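## Task

Locate the object whose underside shows the letters R then X, reading left to right. Place that object, and nothing else, in the tray so it lies flat on the tray floor. No other object may be in the tray or fallen off the table near it. It must stay that way without the robot holding it.

## Robot and tools

Robot: two arms, left_arm and right_arm, mounted facing each other across a table. Each has six joints (waist, shoulder, elbow, wrist pitch, wrist yaw, wrist roll) and a two-finger gripper. Letters sit on an object's underside, so it may need lifting or turning to read them in a camera. Something may occasionally pull briefly on a held part.

Scene frame (used in results): origin at the table centre, +z up, table surface at z = +0.020 m. left_arm's base is on the +y side, right_arm's on the -y side; the names do not match image sides. Gripper frame: fingers extend along the gripper's +x axis and close along its y axis. The reported end_effector_position is the point midway between the pads, roughly 3 to 4 cm short of the fingertips. Reported hand positions can be somewhat wrong, worse at long reach.

Row format (shared by execute_actions and move): one flat list of 14 numbers, each in [-1, 1]. First seven are left_arm: dx, dy, dz, rx, ry, rz, opening; last seven are right_arm in the same order. Always send all 14, even if one arm stays still. dx, dy, dz, rx, ry, rz are an offset, not a pose: they are measured in that gripper's own axes from the gripper's measured pose at the start of the action (for the first action in a call, from the pose in the latest result in this scene). Scale: 1.0 equals 0.6 m for dx/dy/dz and 180 degrees for rotation; rx, ry, rz form a single rotation vector. The opening is absolute, not an offset: +1 is fully open (0.088 m); empty fingers close at about -0.80, and values down to -1 close no further. Allow at least about 0.5 s for a full close.

execute_actions(actions): a list of actions; each action is a list of up to 15 rows, one per control step of 1/30 s. If fewer than 15 rows are given, the last row repeats to fill 15 steps. Every row is an offset from the action's start pose, not from the prior row. An empty list just returns state and images. Per step the commanded pose is clipped to within 70 mm and 16 degrees of the measured pose, so large offsets take several actions; after an action the arm stops at its last clipped pose, so send the remainder next. When position and orientation conflict, position wins.

move(target, speed, blocking): target is one 14-number row as above, an offset from the pose in this scene's most recent result that shows one. Each gripper travels in a straight line to its target; paths finish together and last 0.5 to 10 s (cut off at 10 s). speed is top path speed in m/s, 0.002 to 0.5, default 0.25; rotation is capped at twice that in rad/s. Openings are sent at the move's start. Paths ignore obstacles and the other arm, grippers lag and may overshoot speed, especially with a near-straight arm. Faster contact and targets further past contact hit harder. blocking=false returns after 0.5 s while motion continues; then use wait(0) to check, and execute_actions or new moves are refused until a result shows the move ended (or you call stop). The result adds a move: line with the ending (done, off_target, moving, held, fault) and any limits, plus each gripper's distance to its target. held means a check blocked the last step; limits=paced means the pose was clipped; limits=held means some steps were blocked, after which the arm may surge fast.

wait(seconds): 0 to 10; lets the scene run with last commands held; returns early if a running move ends. stop(): brakes a running move (needs room); fingers keep moving. zoom_image(camera, region): camera is cam_high, cam_low, cam_left_wrist or cam_right_wrist; region [x0, y0, x1, y1] in image pixels, origin top-left, at most 504 by 504. All images are 504x504. finished_scene(scene): give the current scene number; irreversible; the result reports success and gives the next task.

Results: a state line per arm with position (m), quaternion wxyz, and velocities (m/s, rad/s); Hand target lines showing where each controller is heading; grip_measured on the opening scale; step readings for execute_actions calls, with HELD marking steps where an arm's row was held back; pose unreachable lines when the clearance check altered a command. grip_measured may be off by about 1 mm, and reads up to 0.061 narrower while squeezing hard. To hold something, command about 0.07 below grip_measured; smaller margins grip lighter. Parts thinner than about 3 mm get less force.

Cautions: friction can leave a gripper short or slightly tilted, and tiny moves may not happen, so check pose after each move and correct tilt. Do not let the arms collide or press each other. Excess contact torque (limits N m: waist 17.2, shoulder 21.3, elbow 21.3, wrist pitch 5.61, wrist yaw 5.59, wrist roll 5.24, held weight included) freezes that arm 10 s and drops the rest of the call. Holding loads heats motors; MOTOR HOT appears from 50 °C and at 95 °C an OVER-TEMPERATURE FAULT holds the arm, which may go limp if it does not cool. The robot holds its last command while you deliberate. For an idle arm, send its correction offset in the first call of a reply and zeros afterwards, with the desired opening. Avoid drops, slips, slams, hard pushes, and anything leaving the table. Release the object so it rests flat before ending the scene.

Each tool is called after "Emit:" as name(argument=value, ...) on one line, values as JSON.

## Session

Emit:
execute_actions(actions=[])

Scene clock: 0.00 s.
left_arm: end_effector_position=(-0.0652, +0.4601, +0.1237) grip_measured=-0.780 end_effector_quat_wxyz=(-0.259, +0.662, -0.252, -0.657) end_effector_velocity=(+0.005, -0.000, +0.000) end_effector_angular_velocity=(-0.006, -0.023, +0.019) | right_arm: end_effector_position=(-0.2479, -0.3436, +0.2372) grip_measured=-0.796 end_effector_quat_wxyz=(+0.200, +0.450, +0.516, -0.701) end_effector_velocity=(+0.002, -0.002, -0.003) end_effector_angular_velocity=(+0.000, -0.012, +0.020)
Joint positions: left_arm=[-1.123  1.681  0.957 -0.857  0.006  0.809  0.001] | right_arm=[ 1.182  1.029  0.846 -0.815 -0.084 -1.585  0.   ]
Joint velocities: left_arm=[-0.002 -0.002 -0.002 -0.022 -0.007 -0.022  0.   ] | right_arm=[-0.002 -0.002 -0.007 -0.007 -0.007 -0.022  0.   ]
Heat: left arm: hottest shoulder 25 °C (+0.0 °C/min); right arm: hottest shoulder 26 °C (+0.0 °C/min).
Hand target (left_arm): -0.065, +0.460, +0.124; -0.259, +0.662, -0.252, -0.657
Hand target (right_arm): -0.248, -0.344, +0.237; -0.200, -0.450, -0.516, +0.701

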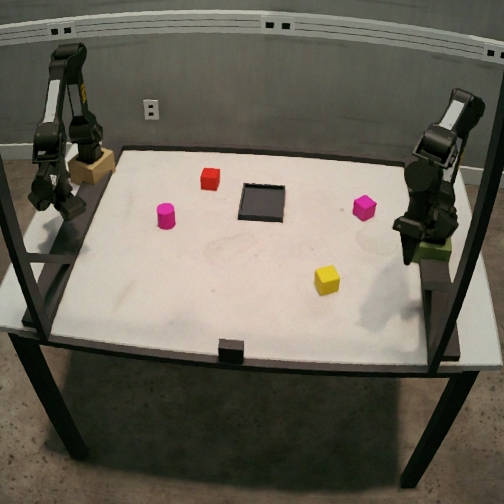

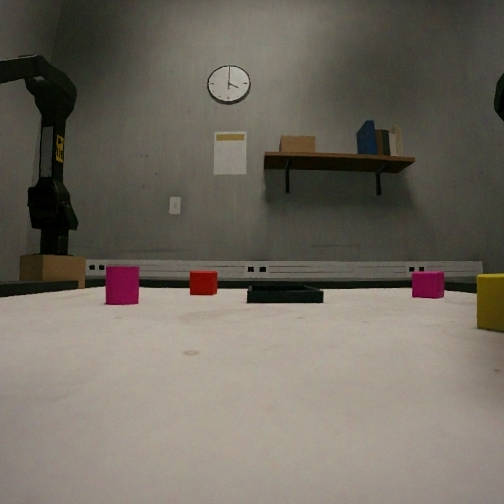

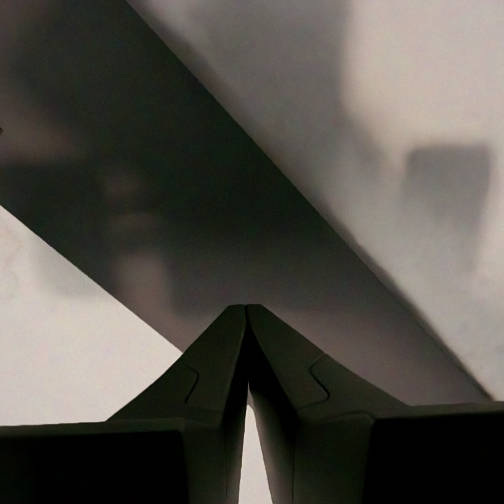

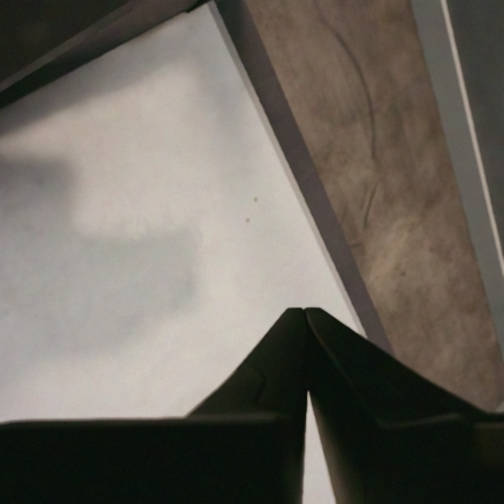

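Emit:
move(target=[-0.167,0.02,-0.3,-0.733,0,0,1,-0.067,0.133,-0.188,0.823,0.25,0.028,1], speed=0.4)

Scene clock: 51.00 s.
left_arm: end_effector_position=(+0.0606, +0.3328, +0.2172) grip_measured=+1.000 end_effector_quat_wxyz=(+0.493, +0.518, +0.498, -0.491) end_effector_velocity=(+0.001, +0.000, +0.001) end_effector_angular_velocity=(-0.004, -0.007, +0.005) | right_arm: end_effector_position=(-0.1186, -0.2815, +0.2201) grip_measured=+0.997 end_effector_quat_wxyz=(+0.504, -0.500, +0.493, +0.502) end_effector_velocity=(+0.000, -0.006, -0.000) end_effector_angular_velocity=(-0.030, +0.008, -0.010)
Joint positions: left_arm=[-0.398  1.346  1.031 -1.294  0.006 -0.758  0.088] | right_arm=[ 0.644  1.284  1.066 -1.347  0.013  0.529  0.088]
Joint velocities: left_arm=[-0.002 -0.002  0.002 -0.007 -0.007 -0.007  0.   ] | right_arm=[-0.002 -0.002 -0.002 -0.022 -0.022  0.007 -0.   ]
Heat: left arm: hottest shoulder 28 °C (+3.5 °C/min); right arm: hottest elbow 32 °C (+7.1 °C/min).
Hand target (left_arm): +0.059, +0.330, +0.222; +0.497, +0.508, +0.500, -0.495
Hand target (right_arm): -0.120, -0.280, +0.221; +0.503, -0.499, +0.498, +0.500
Off the commanded pose (left_arm): 0.008 m, 2 deg.
Off the commanded pose (right_arm): 0.002 m, 1 deg.
move: done

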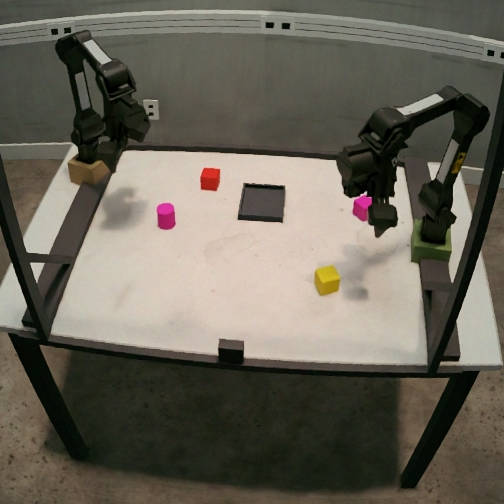

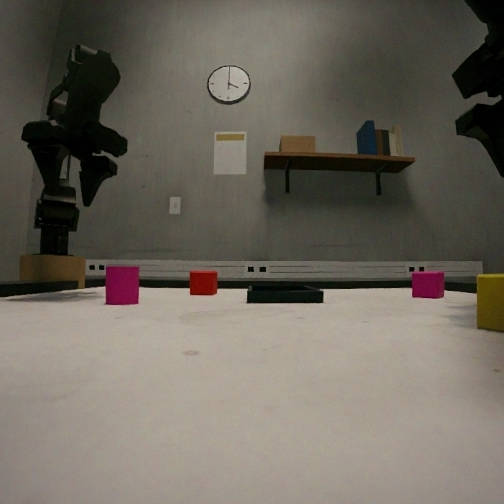

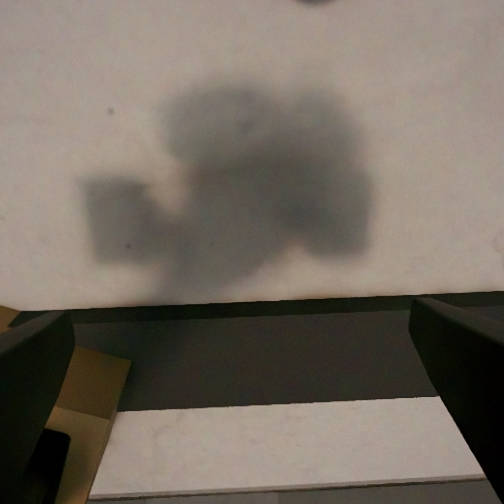

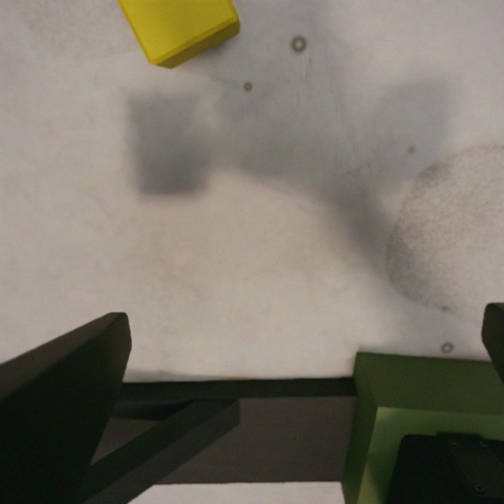

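Emit:
move(target=[0.12,-0.065,0.2,0,0,0,1,0.12,0.07,0.18,0,0,0,1])

Scene clock: 59.40 s.
left_arm: end_effector_position=(+0.0213, +0.2205, +0.1411) grip_measured=+1.000 end_effector_quat_wxyz=(+0.492, +0.519, +0.500, -0.488) end_effector_velocity=(-0.002, +0.001, -0.000) end_effector_angular_velocity=(+0.010, +0.001, +0.020) | right_arm: end_effector_position=(-0.1603, -0.1763, +0.1511) grip_measured=+0.997 end_effector_quat_wxyz=(+0.504, -0.499, +0.493, +0.504) end_effector_velocity=(+0.001, +0.003, -0.002) end_effector_angular_velocity=(+0.005, -0.005, +0.005)
Joint positions: left_arm=[-0.238  1.843  1.231 -1.004  0.004 -0.601  0.088] | right_arm=[ 0.586  1.748  1.227 -1.039  0.013  0.471  0.088]
Joint velocities: left_arm=[-0.002  0.007  0.007 -0.007  0.007 -0.022  0.   ] | right_arm=[-0.002  0.007  0.002  0.007  0.007 -0.007 -0.   ]
Heat: left arm: hottest shoulder 28 °C (+3.0 °C/min); right arm: hottest elbow 32 °C (+6.1 °C/min).
Hand target (left_arm): +0.020, +0.216, +0.141; +0.492, +0.518, +0.498, -0.491
Hand target (right_arm): -0.161, -0.173, +0.149; +0.504, -0.500, +0.493, +0.503
Off the commanded pose (left_arm): 0.005 m, 1 deg.
Off the commanded pose (right_arm): 0.004 m, 0 deg.
move: done

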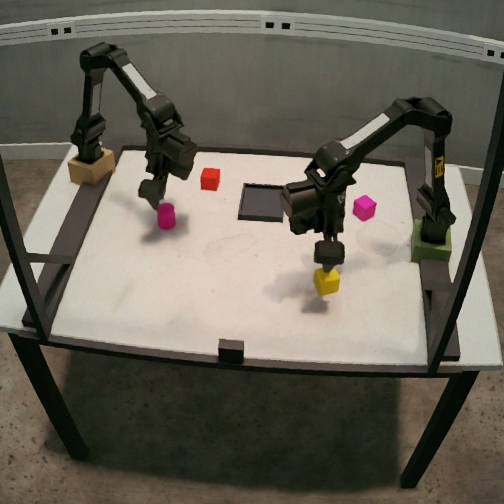

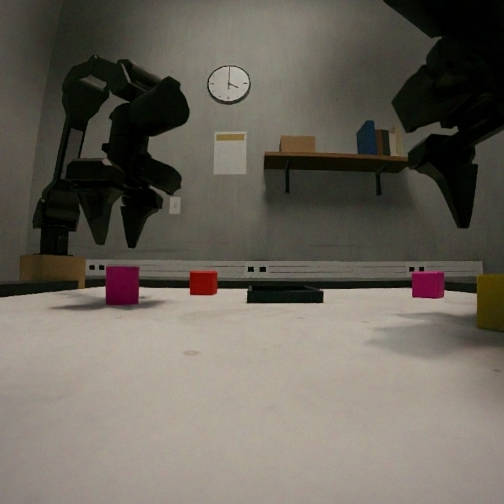

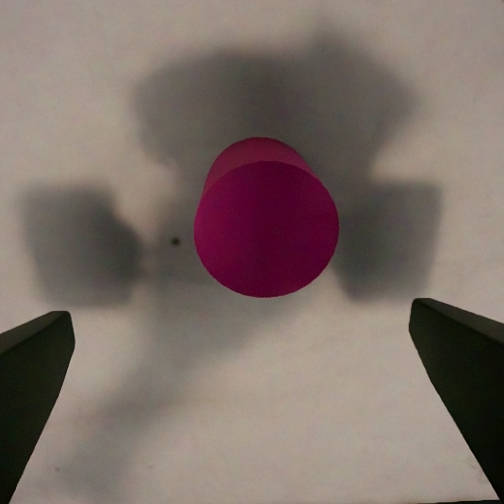

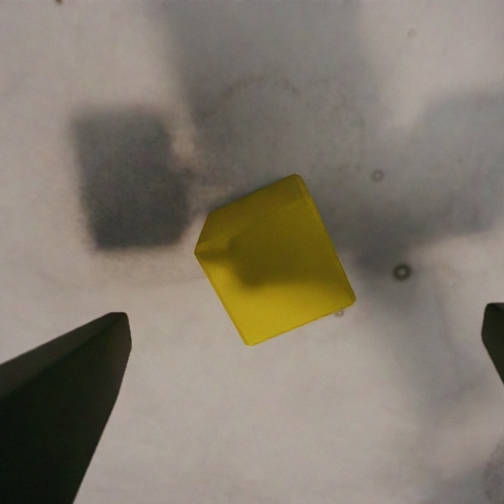

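Emit:
move(target=[0.05,-0.012,0.022,0,-0.01,0,1,0.07,0.006,-0.015,-0.15,0,0,1])

Scene clock: 69.27 s.
left_arm: end_effector_position=(+0.0131, +0.2058, +0.1154) grip_measured=+1.000 end_effector_quat_wxyz=(+0.499, +0.506, +0.493, -0.502) end_effector_velocity=(+0.001, -0.002, +0.000) end_effector_angular_velocity=(-0.010, -0.002, +0.010) | right_arm: end_effector_position=(-0.1648, -0.1799, +0.1169) grip_measured=+0.997 end_effector_quat_wxyz=(+0.381, -0.593, +0.360, +0.612) end_effector_velocity=(-0.002, -0.006, -0.003) end_effector_angular_velocity=(-0.025, +0.010, +0.025)
Joint positions: left_arm=[-0.239  1.91   1.209 -0.875 -0.01  -0.601  0.088] | right_arm=[ 0.605  1.768  1.106 -0.871  0.013  0.027  0.088]
Joint velocities: left_arm=[ 0.002 -0.002 -0.002  0.007 -0.007 -0.007  0.   ] | right_arm=[ 0.002  0.002 -0.007 -0.007 -0.022 -0.022 -0.   ]
Heat: left arm: hottest shoulder 29 °C (+3.0 °C/min); right arm: hottest elbow 32 °C (+4.0 °C/min).
Hand target (left_arm): +0.014, +0.208, +0.111; +0.500, +0.511, +0.493, -0.496
Hand target (right_arm): -0.163, -0.185, +0.109; -0.374, +0.603, -0.362, -0.605
Off the commanded pose (left_arm): 0.006 m, 1 deg.
Off the commanded pose (right_arm): 0.009 m, 2 deg.
move: off_target (right_arm)

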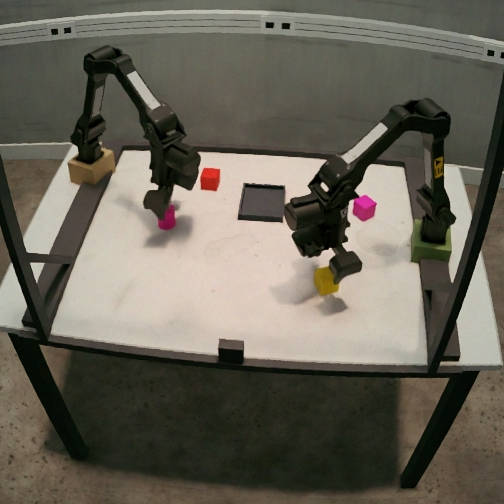

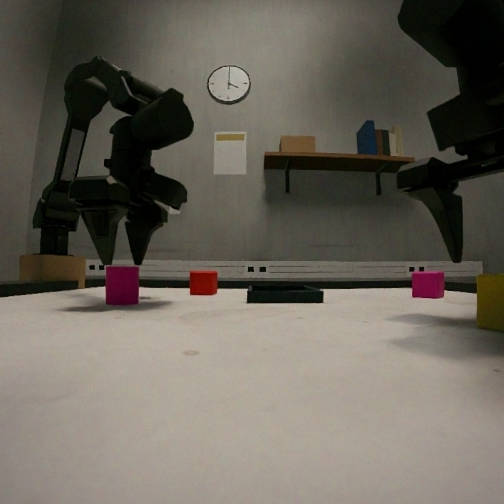

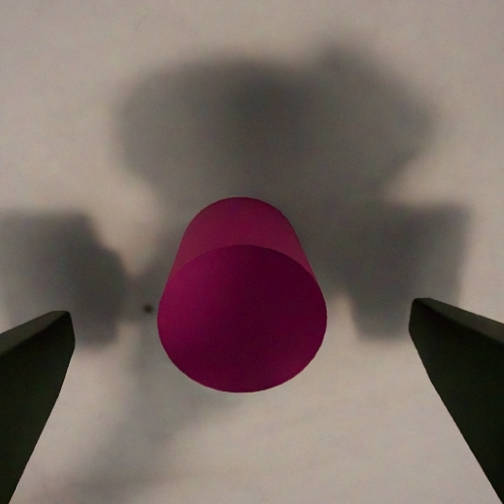

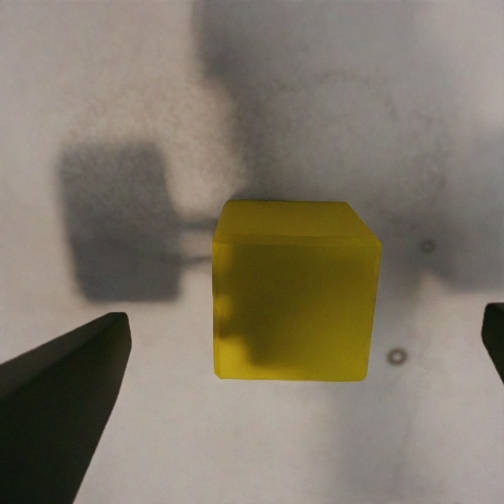

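Emit:
move(target=[0.07,0,0,0,0,0,1,0.085,0,-0.012,0,0.012,0,1], speed=0.12)

Emit:
move(target=[0,0,0,0,0,0,-0.15,0,0,0,0,0,0,-0.15])

Scene clock: 80.77 s.
left_arm: end_effector_position=(+0.0111, +0.2031, +0.0781) grip_measured=+1.000 end_effector_quat_wxyz=(+0.500, +0.501, +0.492, -0.507) end_effector_velocity=(+0.004, -0.000, -0.004) end_effector_angular_velocity=(+0.002, -0.010, +0.015) | right_arm: end_effector_position=(-0.1650, -0.1795, +0.0735) grip_measured=+0.997 end_effector_quat_wxyz=(+0.378, -0.597, +0.361, +0.609) end_effector_velocity=(-0.001, +0.000, -0.001) end_effector_angular_velocity=(-0.001, +0.007, +0.020)
Joint positions: left_arm=[-0.239  1.983  1.144 -0.722 -0.01  -0.601  0.088] | right_arm=[ 0.605  1.861  1.029 -0.712  0.013  0.025  0.088]
Joint velocities: left_arm=[ 0.007  0.007 -0.007  0.007 -0.007 -0.007  0.   ] | right_arm=[-0.002  0.002 -0.002  0.007 -0.007 -0.022 -0.   ]
Heat: left arm: hottest shoulder 29 °C (+2.0 °C/min); right arm: hottest elbow 31 °C (+2.0 °C/min).
Hand target (left_arm): +0.013, +0.206, +0.073; +0.499, +0.506, +0.493, -0.502
Hand target (right_arm): -0.162, -0.184, +0.066; -0.374, +0.604, -0.367, -0.600
Off the commanded pose (left_arm): 0.006 m, 1 deg.
Off the commanded pose (right_arm): 0.010 m, 2 deg.
move: off_target (right_arm)

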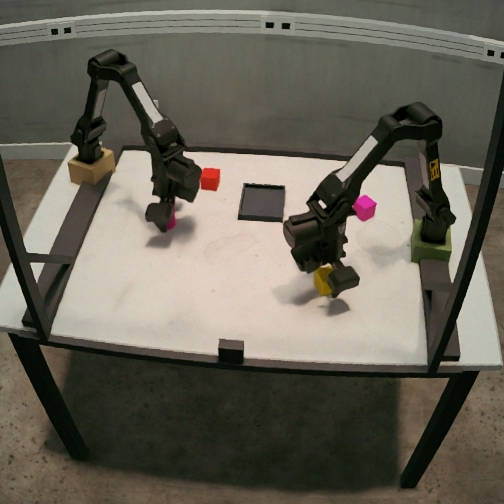

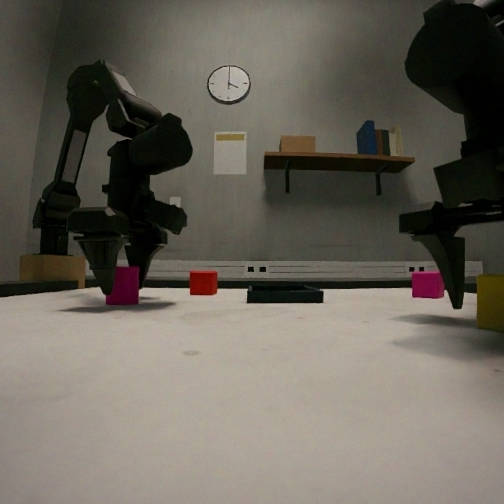

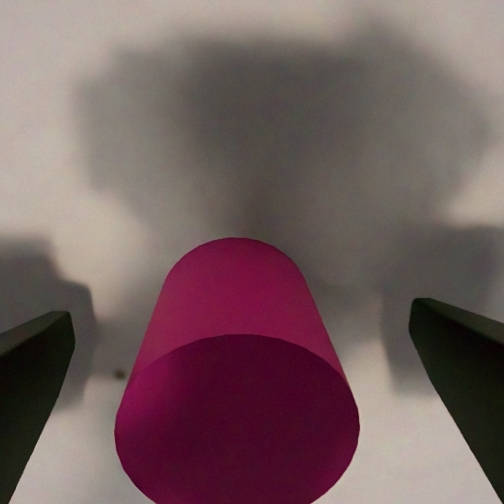

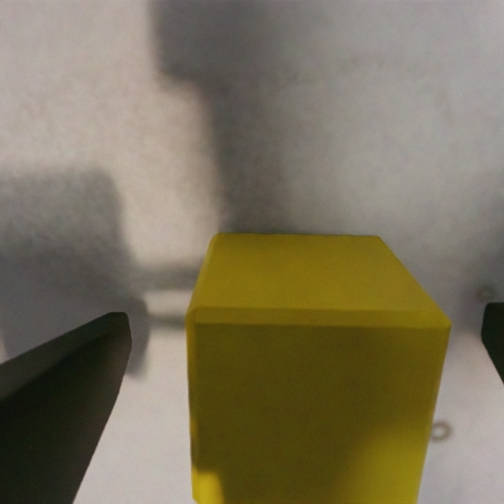

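Scene clock: 81.40 s.
left_arm: end_effector_position=(+0.0111, +0.2031, +0.0781) grip_measured=+0.082 end_effector_quat_wxyz=(+0.500, +0.501, +0.492, -0.507) end_effector_velocity=(-0.002, -0.001, +0.002) end_effector_angular_velocity=(-0.014, +0.001, +0.000) | right_arm: end_effector_position=(-0.1651, -0.1794, +0.0735) grip_measured=+0.079 end_effector_quat_wxyz=(+0.378, -0.597, +0.361, +0.609) end_effector_velocity=(-0.001, -0.003, +0.000) end_effector_angular_velocity=(-0.010, +0.003, +0.010)
Joint positions: left_arm=[-0.239  1.983  1.144 -0.722 -0.01  -0.601  0.043] | right_arm=[ 0.605  1.861  1.029 -0.712  0.013  0.025  0.043]
Joint velocities: left_arm=[-0.007 -0.007 -0.002  0.007 -0.007 -0.007 -0.   ] | right_arm=[ 0.002 -0.002 -0.002 -0.007 -0.007 -0.007 -0.   ]
Heat: left arm: hottest shoulder 29 °C (+2.0 °C/min); right arm: hottest elbow 31 °C (+2.0 °C/min).
Hand target (left_arm): +0.011, +0.203, +0.078; +0.500, +0.501, +0.492, -0.507
Hand target (right_arm): -0.165, -0.179, +0.074; -0.378, +0.597, -0.361, -0.609
Off the commanded pose (left_arm): 0.000 m, 0 deg.
Off the commanded pose (right_arm): 0.000 m, 0 deg.
move: done

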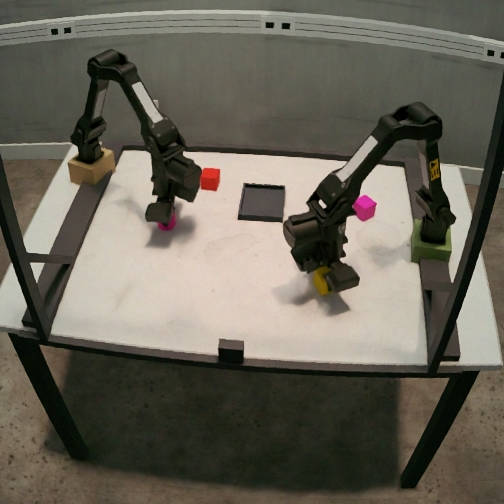

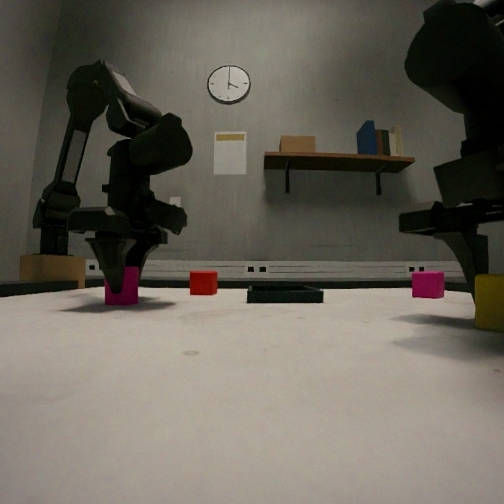

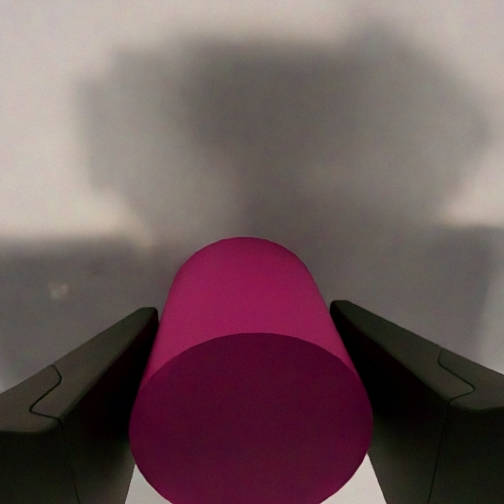

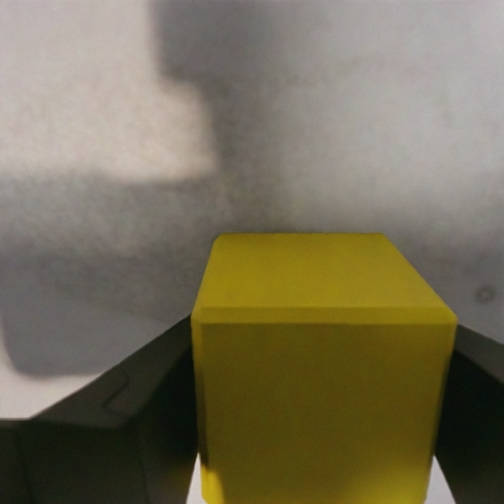

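Emit:
move(target=[-0.25,-0.1,0.03,0,-0.12,-0.2,-0.05,-0.25,-0.16,0.05,0,-0.2,0.1,-0.05])

Emit:
zoom_image(camera="cam_low", region=[60,40,480,250])

Scene clock: 91.73 s.
left_arm: end_effector_position=(-0.0494, +0.1865, +0.2245) grip_measured=+0.082 end_effector_quat_wxyz=(+0.404, +0.228, +0.521, -0.717) end_effector_velocity=(-0.000, -0.001, +0.001) end_effector_angular_velocity=(-0.005, +0.013, +0.019) | right_arm: end_effector_position=(-0.0939, -0.1155, +0.2192) grip_measured=+0.079 end_effector_quat_wxyz=(+0.372, -0.325, +0.319, +0.809) end_effector_velocity=(+0.003, -0.004, -0.002) end_effector_angular_velocity=(-0.011, -0.002, +0.008)
Joint positions: left_arm=[-0.232  1.527  1.002 -0.365  0.274 -0.686  0.043] | right_arm=[ 0.101  1.496  1.063 -0.665 -0.542 -0.35   0.043]
Joint velocities: left_arm=[-0.002 -0.007 -0.012  0.022 -0.007 -0.022 -0.   ] | right_arm=[-0.012 -0.002 -0.002 -0.022 -0.007 -0.022 -0.   ]
Heat: left arm: hottest shoulder 30 °C (+3.0 °C/min); right arm: hottest elbow 31 °C (+1.0 °C/min).
Hand target (left_arm): -0.049, +0.188, +0.227; -0.402, -0.223, -0.522, +0.718
Hand target (right_arm): -0.093, -0.114, +0.226; +0.373, -0.319, +0.313, +0.813
Off the commanded pose (left_arm): 0.004 m, 1 deg.
Off the commanded pose (right_arm): 0.007 m, 1 deg.
move: done

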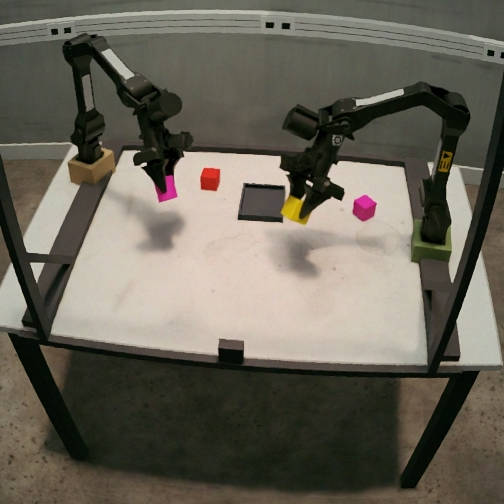

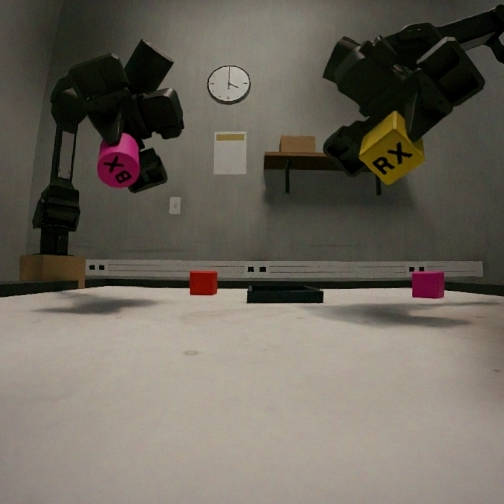

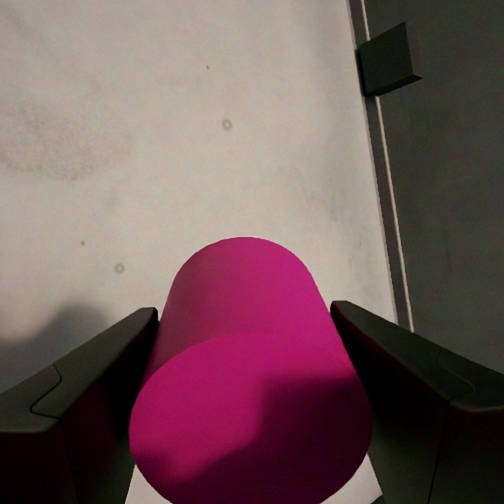

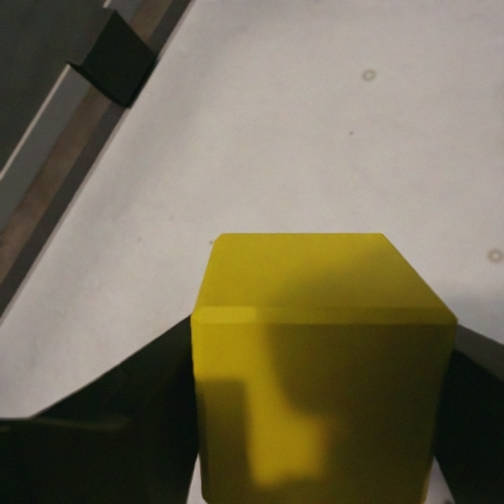

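Region (60, 40, 480, 250) of cam_low's 504x504 image, scaled by 1.200, with more detail than that image has.

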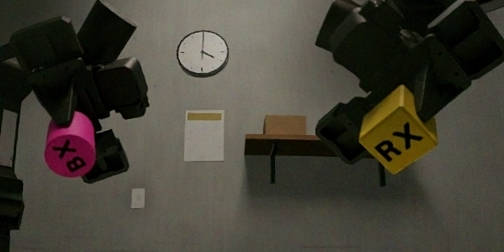

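Emit:
move(target=[0.06,0.167,-0.195,0,0.118,0.196,-0.05,0.007,-0.342,-0.06,0.145,0.176,-0.141,-0.05])

Scene clock: 109.43 s.
left_arm: end_effector_position=(-0.0009, +0.2665, +0.1041) grip_measured=+0.082 end_effector_quat_wxyz=(+0.498, +0.496, +0.490, -0.515) end_effector_velocity=(+0.003, +0.001, -0.001) end_effector_angular_velocity=(-0.007, -0.024, +0.001) | right_arm: end_effector_position=(+0.0781, -0.0354, +0.1446) grip_measured=+0.079 end_effector_quat_wxyz=(+0.502, -0.497, +0.495, +0.506) end_effector_velocity=(-0.000, +0.000, -0.001) end_effector_angular_velocity=(-0.015, +0.011, +0.005)
Joint positions: left_arm=[-0.398  1.778  0.983 -0.748 -0.011 -0.753  0.043] | right_arm=[-0.122  2.2    1.841 -1.195 -0.007 -0.236  0.043]
Joint velocities: left_arm=[-0.007  0.002 -0.002 -0.007 -0.022 -0.007 -0.   ] | right_arm=[-0.002  0.017  0.022 -0.022 -0.007 -0.007 -0.   ]
Heat: left arm: hottest shoulder 31 °C (+3.0 °C/min); right arm: hottest elbow 33 °C (+2.0 °C/min).
Hand target (left_arm): +0.001, +0.269, +0.101; +0.500, +0.501, +0.489, -0.509
Hand target (right_arm): +0.081, -0.034, +0.139; +0.501, -0.500, +0.500, +0.500
Off the commanded pose (left_arm): 0.006 m, 1 deg.
Off the commanded pose (right_arm): 0.007 m, 1 deg.
move: done

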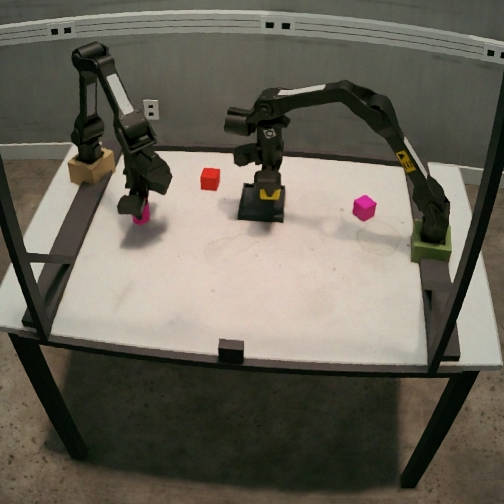

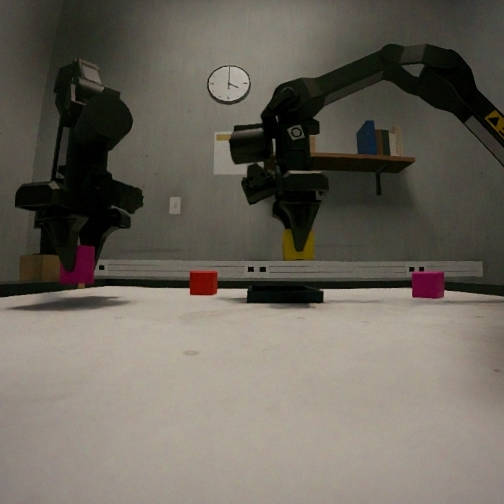

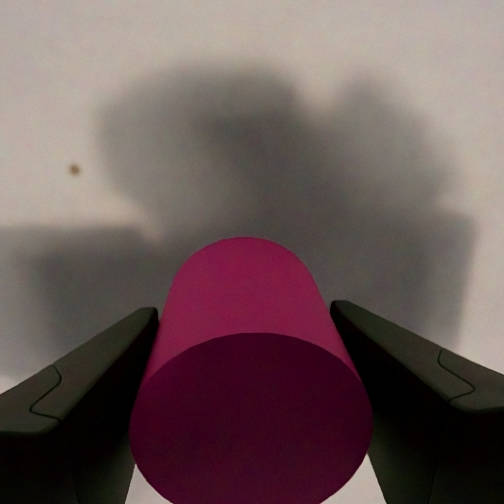

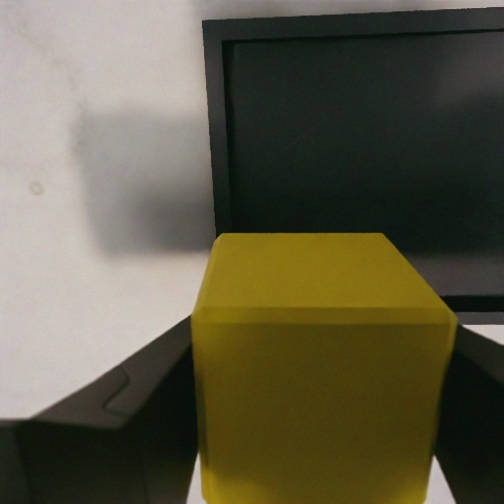

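Emit:
move(target=[0.05,0,0,0,0,0,-0.05,0.02,-0.062,0.04,0,0,0,-0.05], speed=0.1)

Scene clock: 114.90 s.
left_arm: end_effector_position=(-0.0039, +0.2635, +0.0781) grip_measured=+0.082 end_effector_quat_wxyz=(+0.498, +0.491, +0.490, -0.520) end_effector_velocity=(+0.000, +0.002, -0.002) end_effector_angular_velocity=(-0.003, -0.007, +0.000) | right_arm: end_effector_position=(+0.1139, -0.0120, +0.1401) grip_measured=+0.079 end_effector_quat_wxyz=(+0.507, -0.494, +0.490, +0.508) end_effector_velocity=(-0.002, +0.002, -0.001) end_effector_angular_velocity=(+0.004, +0.021, +0.020)
Joint positions: left_arm=[-0.398  1.843  0.942 -0.629 -0.011 -0.753  0.043] | right_arm=[-0.185  2.334  2.047 -1.253 -0.005 -0.299  0.043]
Joint velocities: left_arm=[-0.007  0.002 -0.007  0.007 -0.007 -0.007 -0.   ] | right_arm=[-0.002  0.012  0.017 -0.007 -0.022 -0.022 -0.   ]
Heat: left arm: hottest shoulder 31 °C (+3.0 °C/min); right arm: hottest elbow 33 °C (+1.0 °C/min).
Hand target (left_arm): -0.001, +0.266, +0.074; +0.498, +0.496, +0.490, -0.515
Hand target (right_arm): +0.115, -0.011, +0.133; +0.502, -0.497, +0.495, +0.506
Off the commanded pose (left_arm): 0.005 m, 1 deg.
Off the commanded pose (right_arm): 0.007 m, 1 deg.
move: done

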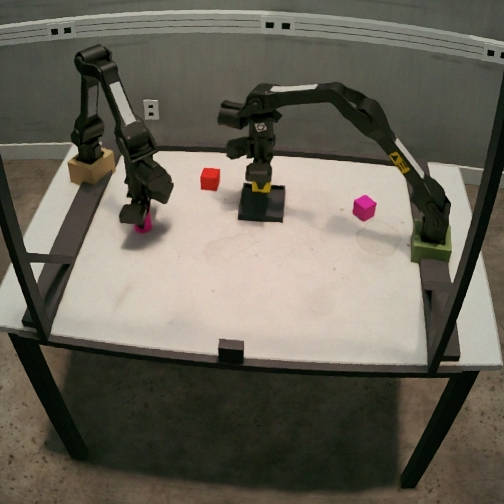

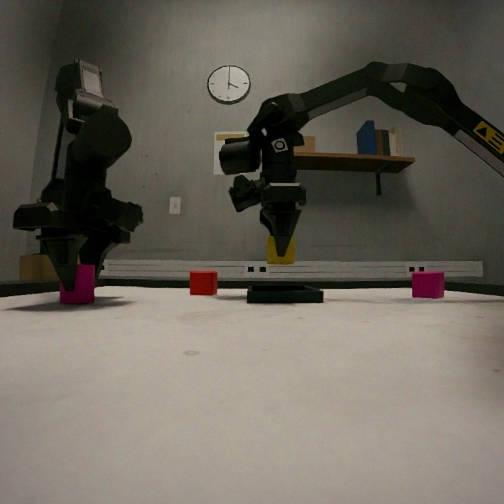

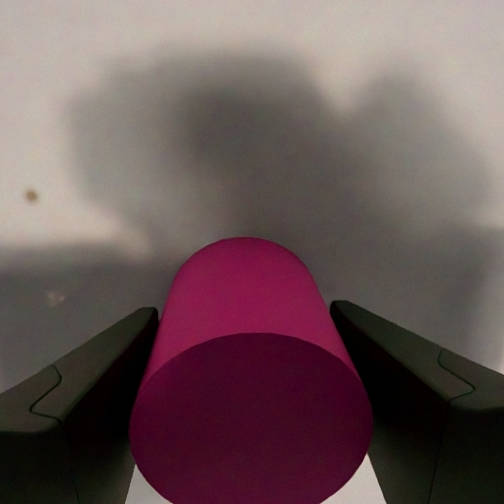

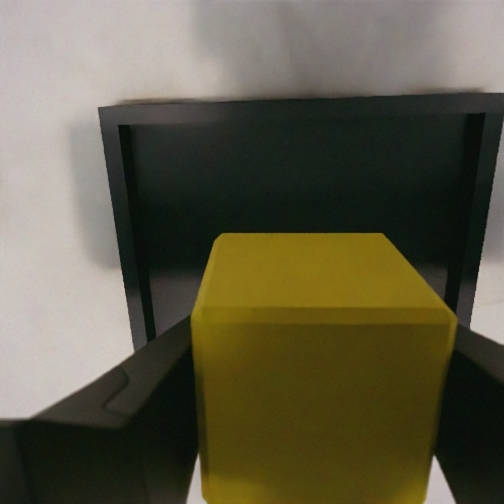

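Emit:
move(target=[0.008,0,0,0,0,0,-0.05,0.09,0,-0.008,0,0.008,0,-0.05], speed=0.08)

Scene clock: 121.67 s.
left_arm: end_effector_position=(-0.0058, +0.2615, +0.0776) grip_measured=+0.082 end_effector_quat_wxyz=(+0.498, +0.487, +0.490, -0.524) end_effector_velocity=(+0.003, -0.001, -0.000) end_effector_angular_velocity=(-0.010, -0.020, +0.006) | right_arm: end_effector_position=(+0.1146, -0.0104, +0.0991) grip_measured=+0.079 end_effector_quat_wxyz=(+0.510, -0.493, +0.487, +0.509) end_effector_velocity=(+0.003, +0.002, +0.004) end_effector_angular_velocity=(+0.014, -0.012, +0.005)
Joint positions: left_arm=[-0.398  1.845  0.941 -0.614 -0.011 -0.753  0.043] | right_arm=[-0.185  2.358  1.923 -1.098 -0.004 -0.299  0.043]
Joint velocities: left_arm=[-0.002  0.002  0.002 -0.007 -0.022 -0.007 -0.   ] | right_arm=[-0.002 -0.007  0.002  0.007  0.007 -0.007 -0.   ]
Heat: left arm: hottest shoulder 30 °C (+2.0 °C/min); right arm: hottest shoulder 33 °C (+1.0 °C/min).
Hand target (left_arm): -0.004, +0.263, +0.073; +0.498, +0.491, +0.490, -0.520
Hand target (right_arm): +0.114, -0.015, +0.086; +0.501, -0.501, +0.497, +0.502
Off the commanded pose (left_arm): 0.005 m, 1 deg.
Off the commanded pose (right_arm): 0.014 m, 2 deg.
move: off_target (right_arm)

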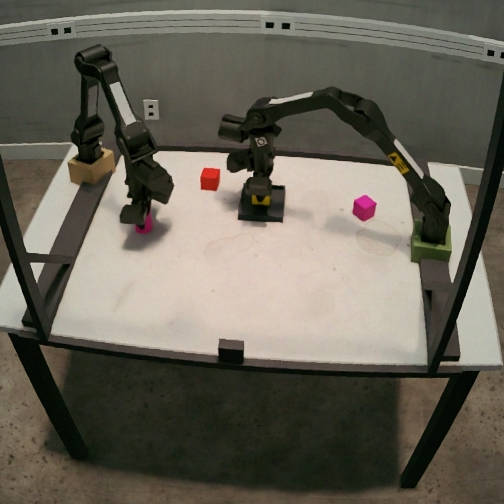

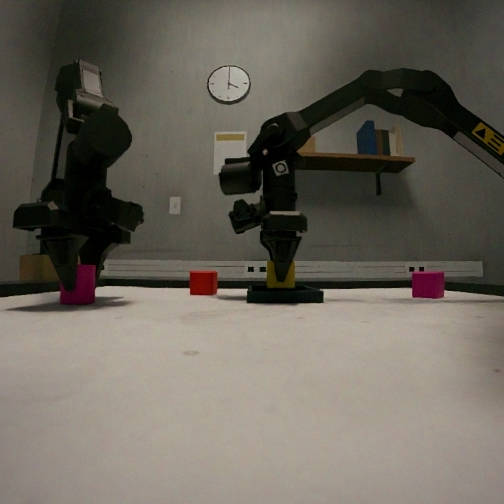

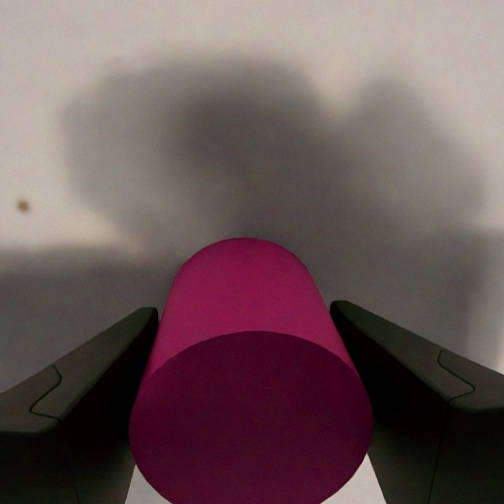

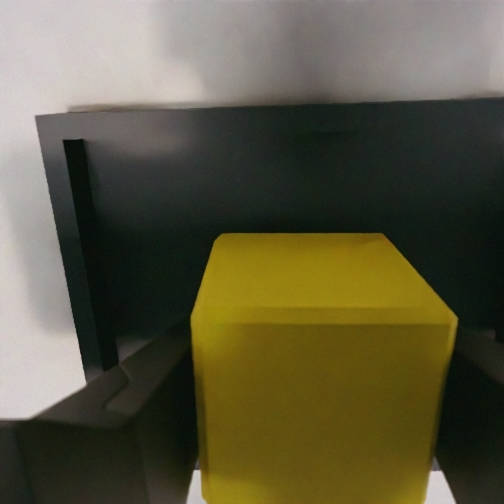

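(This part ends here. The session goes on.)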